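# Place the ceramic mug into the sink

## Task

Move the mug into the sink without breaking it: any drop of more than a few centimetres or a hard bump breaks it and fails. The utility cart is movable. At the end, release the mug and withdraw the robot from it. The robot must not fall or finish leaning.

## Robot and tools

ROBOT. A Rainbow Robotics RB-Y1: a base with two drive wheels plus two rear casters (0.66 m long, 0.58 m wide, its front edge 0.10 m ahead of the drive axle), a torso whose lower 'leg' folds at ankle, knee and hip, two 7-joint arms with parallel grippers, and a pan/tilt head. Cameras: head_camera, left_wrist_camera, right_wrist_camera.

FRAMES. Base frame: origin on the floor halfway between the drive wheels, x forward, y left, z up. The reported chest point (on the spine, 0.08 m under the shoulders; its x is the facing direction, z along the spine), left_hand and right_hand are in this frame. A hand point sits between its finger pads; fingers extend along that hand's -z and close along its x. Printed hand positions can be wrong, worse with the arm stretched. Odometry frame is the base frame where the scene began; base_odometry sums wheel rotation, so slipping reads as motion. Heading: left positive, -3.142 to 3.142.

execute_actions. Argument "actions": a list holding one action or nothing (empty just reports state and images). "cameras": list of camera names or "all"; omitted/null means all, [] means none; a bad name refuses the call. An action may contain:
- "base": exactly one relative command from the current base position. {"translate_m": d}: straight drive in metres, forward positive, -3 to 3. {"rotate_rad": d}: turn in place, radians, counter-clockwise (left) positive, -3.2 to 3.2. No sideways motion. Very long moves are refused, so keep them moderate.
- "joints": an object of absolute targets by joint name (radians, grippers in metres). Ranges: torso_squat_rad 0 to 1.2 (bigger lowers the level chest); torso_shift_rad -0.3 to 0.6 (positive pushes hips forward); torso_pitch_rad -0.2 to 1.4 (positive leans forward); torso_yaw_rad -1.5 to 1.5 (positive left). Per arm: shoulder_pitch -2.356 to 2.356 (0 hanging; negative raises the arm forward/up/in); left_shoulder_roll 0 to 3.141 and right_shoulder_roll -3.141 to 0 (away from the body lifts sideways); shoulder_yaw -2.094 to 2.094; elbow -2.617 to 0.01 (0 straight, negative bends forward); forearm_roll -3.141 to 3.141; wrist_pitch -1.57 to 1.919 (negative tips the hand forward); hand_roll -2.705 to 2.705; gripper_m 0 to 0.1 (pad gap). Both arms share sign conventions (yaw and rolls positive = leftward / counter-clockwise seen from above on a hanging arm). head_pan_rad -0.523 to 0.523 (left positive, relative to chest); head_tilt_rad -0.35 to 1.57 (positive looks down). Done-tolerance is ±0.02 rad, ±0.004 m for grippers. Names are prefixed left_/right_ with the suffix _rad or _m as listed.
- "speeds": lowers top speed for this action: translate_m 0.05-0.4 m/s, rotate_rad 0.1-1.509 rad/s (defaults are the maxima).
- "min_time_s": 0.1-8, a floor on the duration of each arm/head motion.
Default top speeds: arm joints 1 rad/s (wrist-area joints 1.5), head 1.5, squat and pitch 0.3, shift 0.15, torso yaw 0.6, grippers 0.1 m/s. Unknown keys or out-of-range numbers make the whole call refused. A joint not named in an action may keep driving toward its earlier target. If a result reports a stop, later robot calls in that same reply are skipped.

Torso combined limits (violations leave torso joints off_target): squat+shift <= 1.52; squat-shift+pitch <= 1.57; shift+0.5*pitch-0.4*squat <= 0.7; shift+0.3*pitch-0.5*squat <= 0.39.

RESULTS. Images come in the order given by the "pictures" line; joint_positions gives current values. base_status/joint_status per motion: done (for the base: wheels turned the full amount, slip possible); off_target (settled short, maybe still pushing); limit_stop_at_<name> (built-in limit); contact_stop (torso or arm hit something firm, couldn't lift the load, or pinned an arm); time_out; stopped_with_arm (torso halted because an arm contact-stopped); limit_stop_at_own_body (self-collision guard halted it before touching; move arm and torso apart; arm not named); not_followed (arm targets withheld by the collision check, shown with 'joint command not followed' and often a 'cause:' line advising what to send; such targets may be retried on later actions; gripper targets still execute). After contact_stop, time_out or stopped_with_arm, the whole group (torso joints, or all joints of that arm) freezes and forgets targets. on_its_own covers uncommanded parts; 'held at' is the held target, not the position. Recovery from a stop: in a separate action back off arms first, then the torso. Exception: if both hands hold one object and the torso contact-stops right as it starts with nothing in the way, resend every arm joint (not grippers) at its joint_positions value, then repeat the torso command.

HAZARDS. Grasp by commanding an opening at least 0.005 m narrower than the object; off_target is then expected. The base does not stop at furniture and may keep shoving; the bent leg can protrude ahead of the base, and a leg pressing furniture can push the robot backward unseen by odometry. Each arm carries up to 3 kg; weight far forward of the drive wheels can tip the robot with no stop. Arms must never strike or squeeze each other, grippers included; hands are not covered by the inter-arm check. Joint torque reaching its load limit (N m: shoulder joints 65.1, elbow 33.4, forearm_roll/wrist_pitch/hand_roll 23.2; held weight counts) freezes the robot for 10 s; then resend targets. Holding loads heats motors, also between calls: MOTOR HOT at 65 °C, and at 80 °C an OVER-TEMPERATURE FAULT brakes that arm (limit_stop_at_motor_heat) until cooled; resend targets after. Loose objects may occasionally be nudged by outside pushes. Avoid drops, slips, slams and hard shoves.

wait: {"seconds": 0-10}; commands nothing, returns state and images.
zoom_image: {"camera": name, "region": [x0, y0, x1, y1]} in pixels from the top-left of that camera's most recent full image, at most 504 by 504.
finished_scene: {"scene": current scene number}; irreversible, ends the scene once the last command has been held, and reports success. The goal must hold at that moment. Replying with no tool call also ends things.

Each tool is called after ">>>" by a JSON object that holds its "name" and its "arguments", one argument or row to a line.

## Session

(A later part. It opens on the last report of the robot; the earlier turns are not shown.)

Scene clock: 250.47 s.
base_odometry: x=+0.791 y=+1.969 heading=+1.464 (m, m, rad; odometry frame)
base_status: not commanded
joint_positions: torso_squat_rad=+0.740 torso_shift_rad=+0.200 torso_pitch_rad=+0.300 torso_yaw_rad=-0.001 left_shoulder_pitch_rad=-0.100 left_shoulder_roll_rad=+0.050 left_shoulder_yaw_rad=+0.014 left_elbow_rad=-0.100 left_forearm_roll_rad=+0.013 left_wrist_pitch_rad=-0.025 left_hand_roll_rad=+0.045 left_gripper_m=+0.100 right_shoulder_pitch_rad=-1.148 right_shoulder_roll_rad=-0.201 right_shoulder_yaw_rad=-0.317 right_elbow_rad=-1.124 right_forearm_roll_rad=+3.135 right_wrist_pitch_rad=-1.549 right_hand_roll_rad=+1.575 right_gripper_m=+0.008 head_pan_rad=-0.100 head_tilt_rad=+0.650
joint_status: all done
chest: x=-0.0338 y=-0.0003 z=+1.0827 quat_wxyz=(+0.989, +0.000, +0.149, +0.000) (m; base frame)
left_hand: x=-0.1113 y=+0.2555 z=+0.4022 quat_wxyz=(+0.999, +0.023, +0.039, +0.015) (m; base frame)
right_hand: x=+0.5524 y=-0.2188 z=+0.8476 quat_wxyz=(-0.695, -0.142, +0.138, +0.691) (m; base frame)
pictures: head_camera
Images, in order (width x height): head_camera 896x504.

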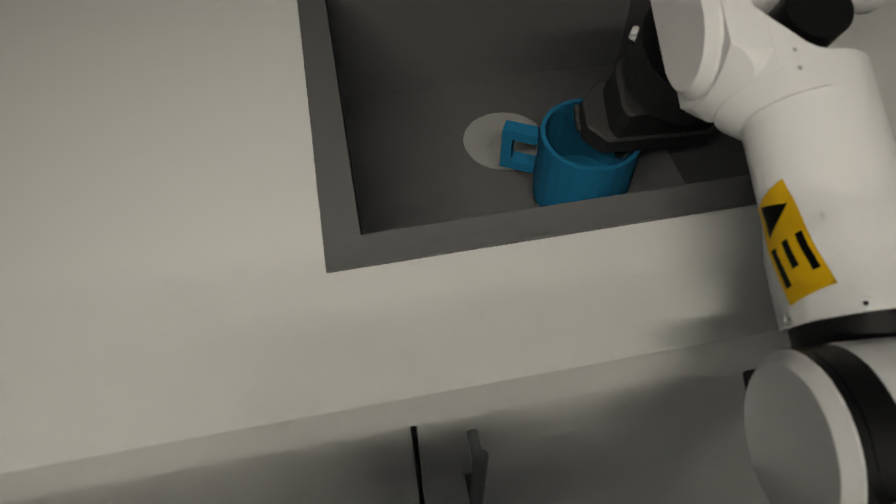

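>>> {"name": "execute_actions", "arguments": {
  "actions": [
    {"joints":{"torso_squat_rad":0.762}}
  ],
  "cameras": ["head_camera","right_wrist_camera"]
}}

Scene clock: 253.53 s.
base_odometry: x=+0.791 y=+1.969 heading=+1.464 (m, m, rad; odometry frame)
base_status: not commanded
joint_positions: torso_squat_rad=+0.762 torso_shift_rad=+0.200 torso_pitch_rad=+0.300 torso_yaw_rad=-0.001 left_shoulder_pitch_rad=-0.100 left_shoulder_roll_rad=+0.050 left_shoulder_yaw_rad=+0.014 left_elbow_rad=-0.100 left_forearm_roll_rad=+0.013 left_wrist_pitch_rad=-0.025 left_hand_roll_rad=+0.045 left_gripper_m=+0.100 right_shoulder_pitch_rad=-1.148 right_shoulder_roll_rad=-0.201 right_shoulder_yaw_rad=-0.317 right_elbow_rad=-1.124 right_forearm_roll_rad=+3.135 right_wrist_pitch_rad=-1.549 right_hand_roll_rad=+1.575 right_gripper_m=+0.008 head_pan_rad=-0.100 head_tilt_rad=+0.650
joint_status: all done
chest: x=-0.0359 y=-0.0003 z=+1.0724 quat_wxyz=(+0.989, +0.000, +0.149, +0.000) (m; base frame)
left_hand: x=-0.1134 y=+0.2555 z=+0.3919 quat_wxyz=(+0.999, +0.023, +0.039, +0.015) (m; base frame)
right_hand: x=+0.5503 y=-0.2188 z=+0.8373 quat_wxyz=(-0.695, -0.142, +0.138, +0.691) (m; base frame)
pictures: head_camera, right_wrist_camera
Images, in order (width x height): head_camera 896x504, right_wrist_camera 644x364.

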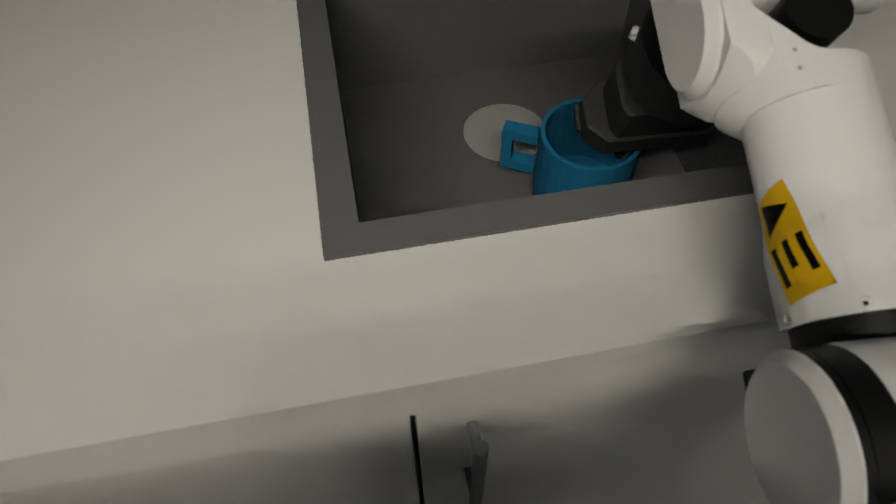

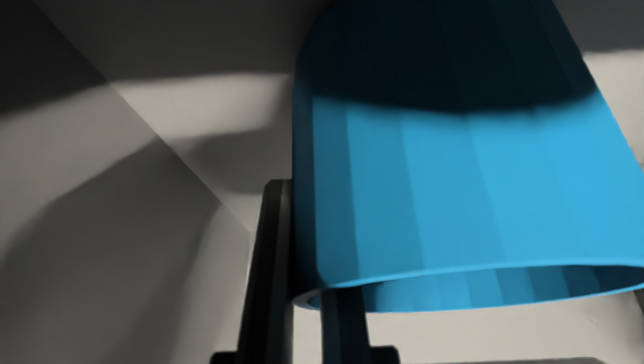

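>>> {"name": "execute_actions", "arguments": {
  "actions": [
    {"joints":{"torso_squat_rad":0.783}}
  ],
  "cameras": ["right_wrist_camera"]
}}

Scene clock: 256.17 s.
base_odometry: x=+0.791 y=+1.969 heading=+1.464 (m, m, rad; odometry frame)
base_status: not commanded
joint_positions: torso_squat_rad=+0.783 torso_shift_rad=+0.199 torso_pitch_rad=+0.298 torso_yaw_rad=-0.001 left_shoulder_pitch_rad=-0.100 left_shoulder_roll_rad=+0.050 left_shoulder_yaw_rad=+0.014 left_elbow_rad=-0.100 left_forearm_roll_rad=+0.013 left_wrist_pitch_rad=-0.025 left_hand_roll_rad=+0.045 left_gripper_m=+0.100 right_shoulder_pitch_rad=-1.154 right_shoulder_roll_rad=-0.204 right_shoulder_yaw_rad=-0.317 right_elbow_rad=-1.127 right_forearm_roll_rad=+3.135 right_wrist_pitch_rad=-1.548 right_hand_roll_rad=+1.575 right_gripper_m=+0.009 head_pan_rad=-0.100 head_tilt_rad=+0.650
joint_status: all done
chest: x=-0.0388 y=-0.0003 z=+1.0625 quat_wxyz=(+0.989, +0.000, +0.149, +0.000) (m; base frame)
left_hand: x=-0.1150 y=+0.2554 z=+0.3819 quat_wxyz=(+0.999, +0.023, +0.038, +0.015) (m; base frame)
right_hand: x=+0.5505 y=-0.2194 z=+0.8333 quat_wxyz=(-0.694, -0.146, +0.143, +0.690) (m; base frame)
pictures: right_wrist_camera
Images, in order (width x height): right_wrist_camera 644x364.

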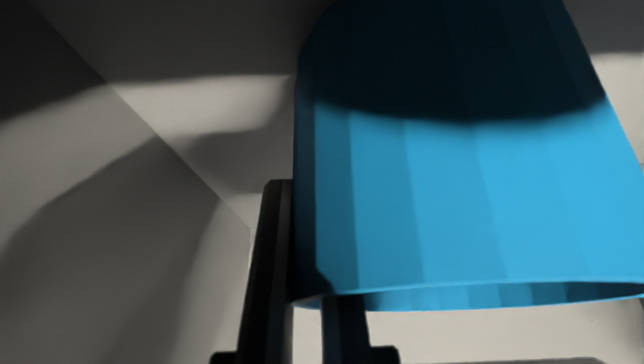

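Contact. Release and lift.

>>> {"name": "execute_actions", "arguments": {
  "actions": [
    {"joints":{"right_gripper_m":0.04,"torso_squat_rad":0.772}}
  ],
  "cameras": ["right_wrist_camera"]
}}

>>> {"name": "execute_actions", "arguments": {
  "actions": [
    {"joints":{"torso_squat_rad":0.48}}
  ],
  "cameras": ["head_camera","right_wrist_camera"]
}}

Scene clock: 260.30 s.
base_odometry: x=+0.791 y=+1.969 heading=+1.464 (m, m, rad; odometry frame)
base_status: not commanded
joint_positions: torso_squat_rad=+0.772 torso_shift_rad=+0.200 torso_pitch_rad=+0.300 torso_yaw_rad=-0.001 left_shoulder_pitch_rad=-0.100 left_shoulder_roll_rad=+0.050 left_shoulder_yaw_rad=+0.014 left_elbow_rad=-0.100 left_forearm_roll_rad=+0.013 left_wrist_pitch_rad=-0.025 left_hand_roll_rad=+0.045 left_gripper_m=+0.100 right_shoulder_pitch_rad=-1.149 right_shoulder_roll_rad=-0.201 right_shoulder_yaw_rad=-0.317 right_elbow_rad=-1.124 right_forearm_roll_rad=+3.135 right_wrist_pitch_rad=-1.549 right_hand_roll_rad=+1.575 right_gripper_m=+0.040 head_pan_rad=-0.100 head_tilt_rad=+0.650
joint_status: all done
chest: x=-0.0369 y=-0.0003 z=+1.0677 quat_wxyz=(+0.989, +0.000, +0.149, +0.000) (m; base frame)
left_hand: x=-0.1143 y=+0.2554 z=+0.3871 quat_wxyz=(+0.999, +0.023, +0.039, +0.015) (m; base frame)
right_hand: x=+0.5498 y=-0.2191 z=+0.8334 quat_wxyz=(-0.695, -0.142, +0.139, +0.691) (m; base frame)
pictures: right_wrist_camera
Images, in order (width x height): right_wrist_camera 644x364.

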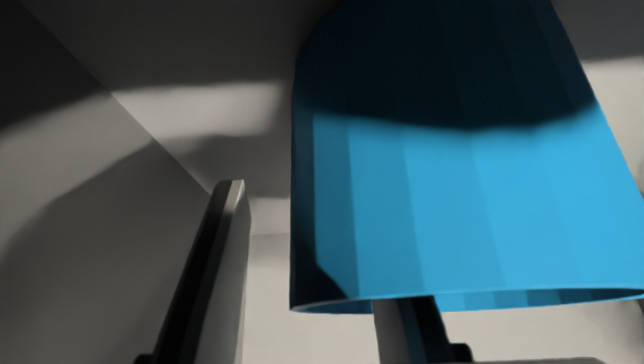

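Scene clock: 262.10 s.
base_odometry: x=+0.791 y=+1.969 heading=+1.464 (m, m, rad; odometry frame)
base_status: not commanded
joint_positions: torso_squat_rad=+0.480 torso_shift_rad=+0.200 torso_pitch_rad=+0.300 torso_yaw_rad=-0.001 left_shoulder_pitch_rad=-0.100 left_shoulder_roll_rad=+0.050 left_shoulder_yaw_rad=+0.014 left_elbow_rad=-0.100 left_forearm_roll_rad=+0.013 left_wrist_pitch_rad=-0.025 left_hand_roll_rad=+0.045 left_gripper_m=+0.100 right_shoulder_pitch_rad=-1.149 right_shoulder_roll_rad=-0.201 right_shoulder_yaw_rad=-0.317 right_elbow_rad=-1.124 right_forearm_roll_rad=+3.135 right_wrist_pitch_rad=-1.549 right_hand_roll_rad=+1.575 right_gripper_m=+0.040 head_pan_rad=-0.100 head_tilt_rad=+0.650
joint_status: all done
chest: x=-0.0131 y=-0.0004 z=+1.1846 quat_wxyz=(+0.989, +0.000, +0.150, +0.000) (m; base frame)
left_hand: x=-0.0906 y=+0.2554 z=+0.5041 quat_wxyz=(+0.999, +0.023, +0.039, +0.015) (m; base frame)
right_hand: x=+0.5734 y=-0.2192 z=+0.9500 quat_wxyz=(-0.695, -0.142, +0.139, +0.691) (m; base frame)
pictures: head_camera, right_wrist_camera
Images, in order (width x height): head_camera 896x504, right_wrist_camera 644x364.

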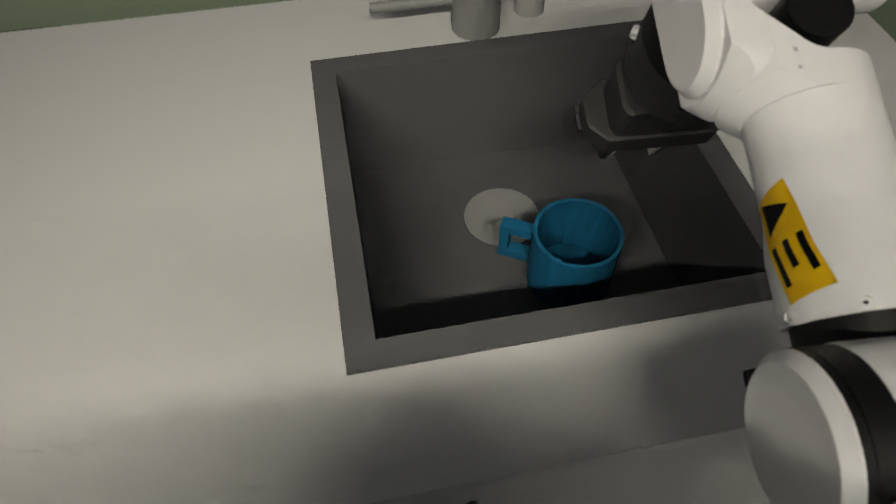

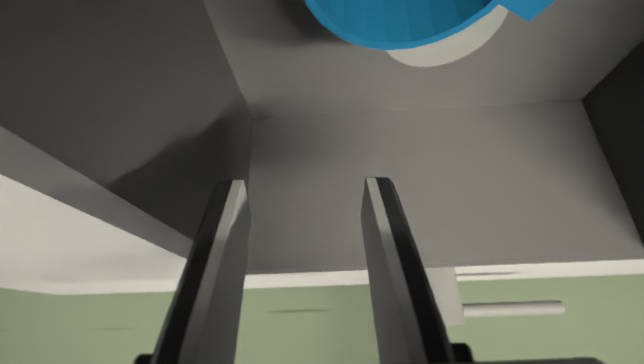

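>>> {"name": "execute_actions", "arguments": {
  "actions": [
    {"base":{"translate_m":-0.5},"joints":{"torso_pitch_rad":0.18,"torso_squat_rad":0.35,"head_tilt_rad":0.55}}
  ],
  "cameras": ["head_camera"]
}}

Scene clock: 267.90 s.
base_odometry: x=+0.737 y=+1.472 heading=+1.465 (m, m, rad; odometry frame)
base_status: done
joint_positions: torso_squat_rad=+0.350 torso_shift_rad=+0.200 torso_pitch_rad=+0.180 torso_yaw_rad=-0.001 left_shoulder_pitch_rad=-0.100 left_shoulder_roll_rad=+0.050 left_shoulder_yaw_rad=+0.014 left_elbow_rad=-0.100 left_forearm_roll_rad=+0.013 left_wrist_pitch_rad=-0.025 left_hand_roll_rad=+0.045 left_gripper_m=+0.100 right_shoulder_pitch_rad=-1.149 right_shoulder_roll_rad=-0.201 right_shoulder_yaw_rad=-0.317 right_elbow_rad=-1.124 right_forearm_roll_rad=+3.135 right_wrist_pitch_rad=-1.549 right_hand_roll_rad=+1.575 right_gripper_m=+0.040 head_pan_rad=-0.100 head_tilt_rad=+0.550
joint_status: all done
chest: x=-0.0420 y=-0.0004 z=+1.2294 quat_wxyz=(+0.996, +0.000, +0.090, +0.000) (m; base frame)
left_hand: x=-0.0373 y=+0.2553 z=+0.5445 quat_wxyz=(+0.999, +0.022, -0.021, +0.016) (m; base frame)
right_hand: x=+0.5684 y=-0.2192 z=+1.0667 quat_wxyz=(-0.685, -0.183, +0.180, +0.681) (m; base frame)
pictures: head_camera
Images, in order (width x height): head_camera 896x504.

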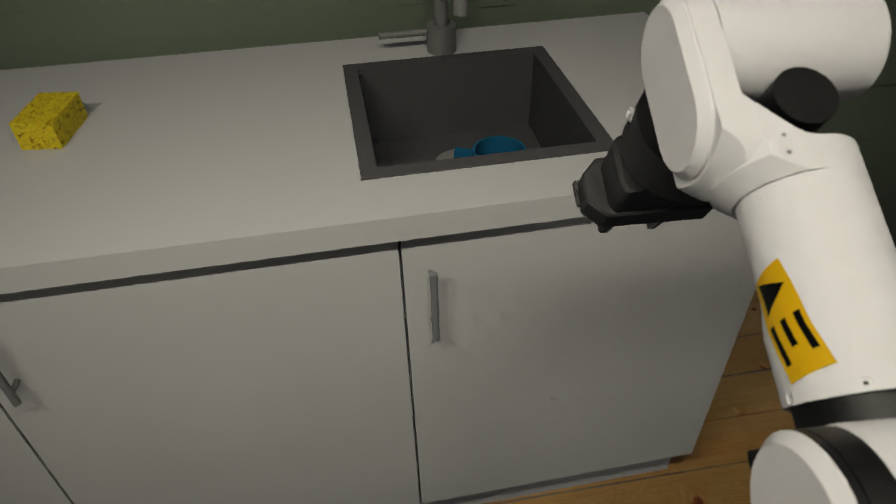

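>>> {"name": "finished_scene", "arguments": {
  "scene": 2
}}

The scene is finished: the task was done.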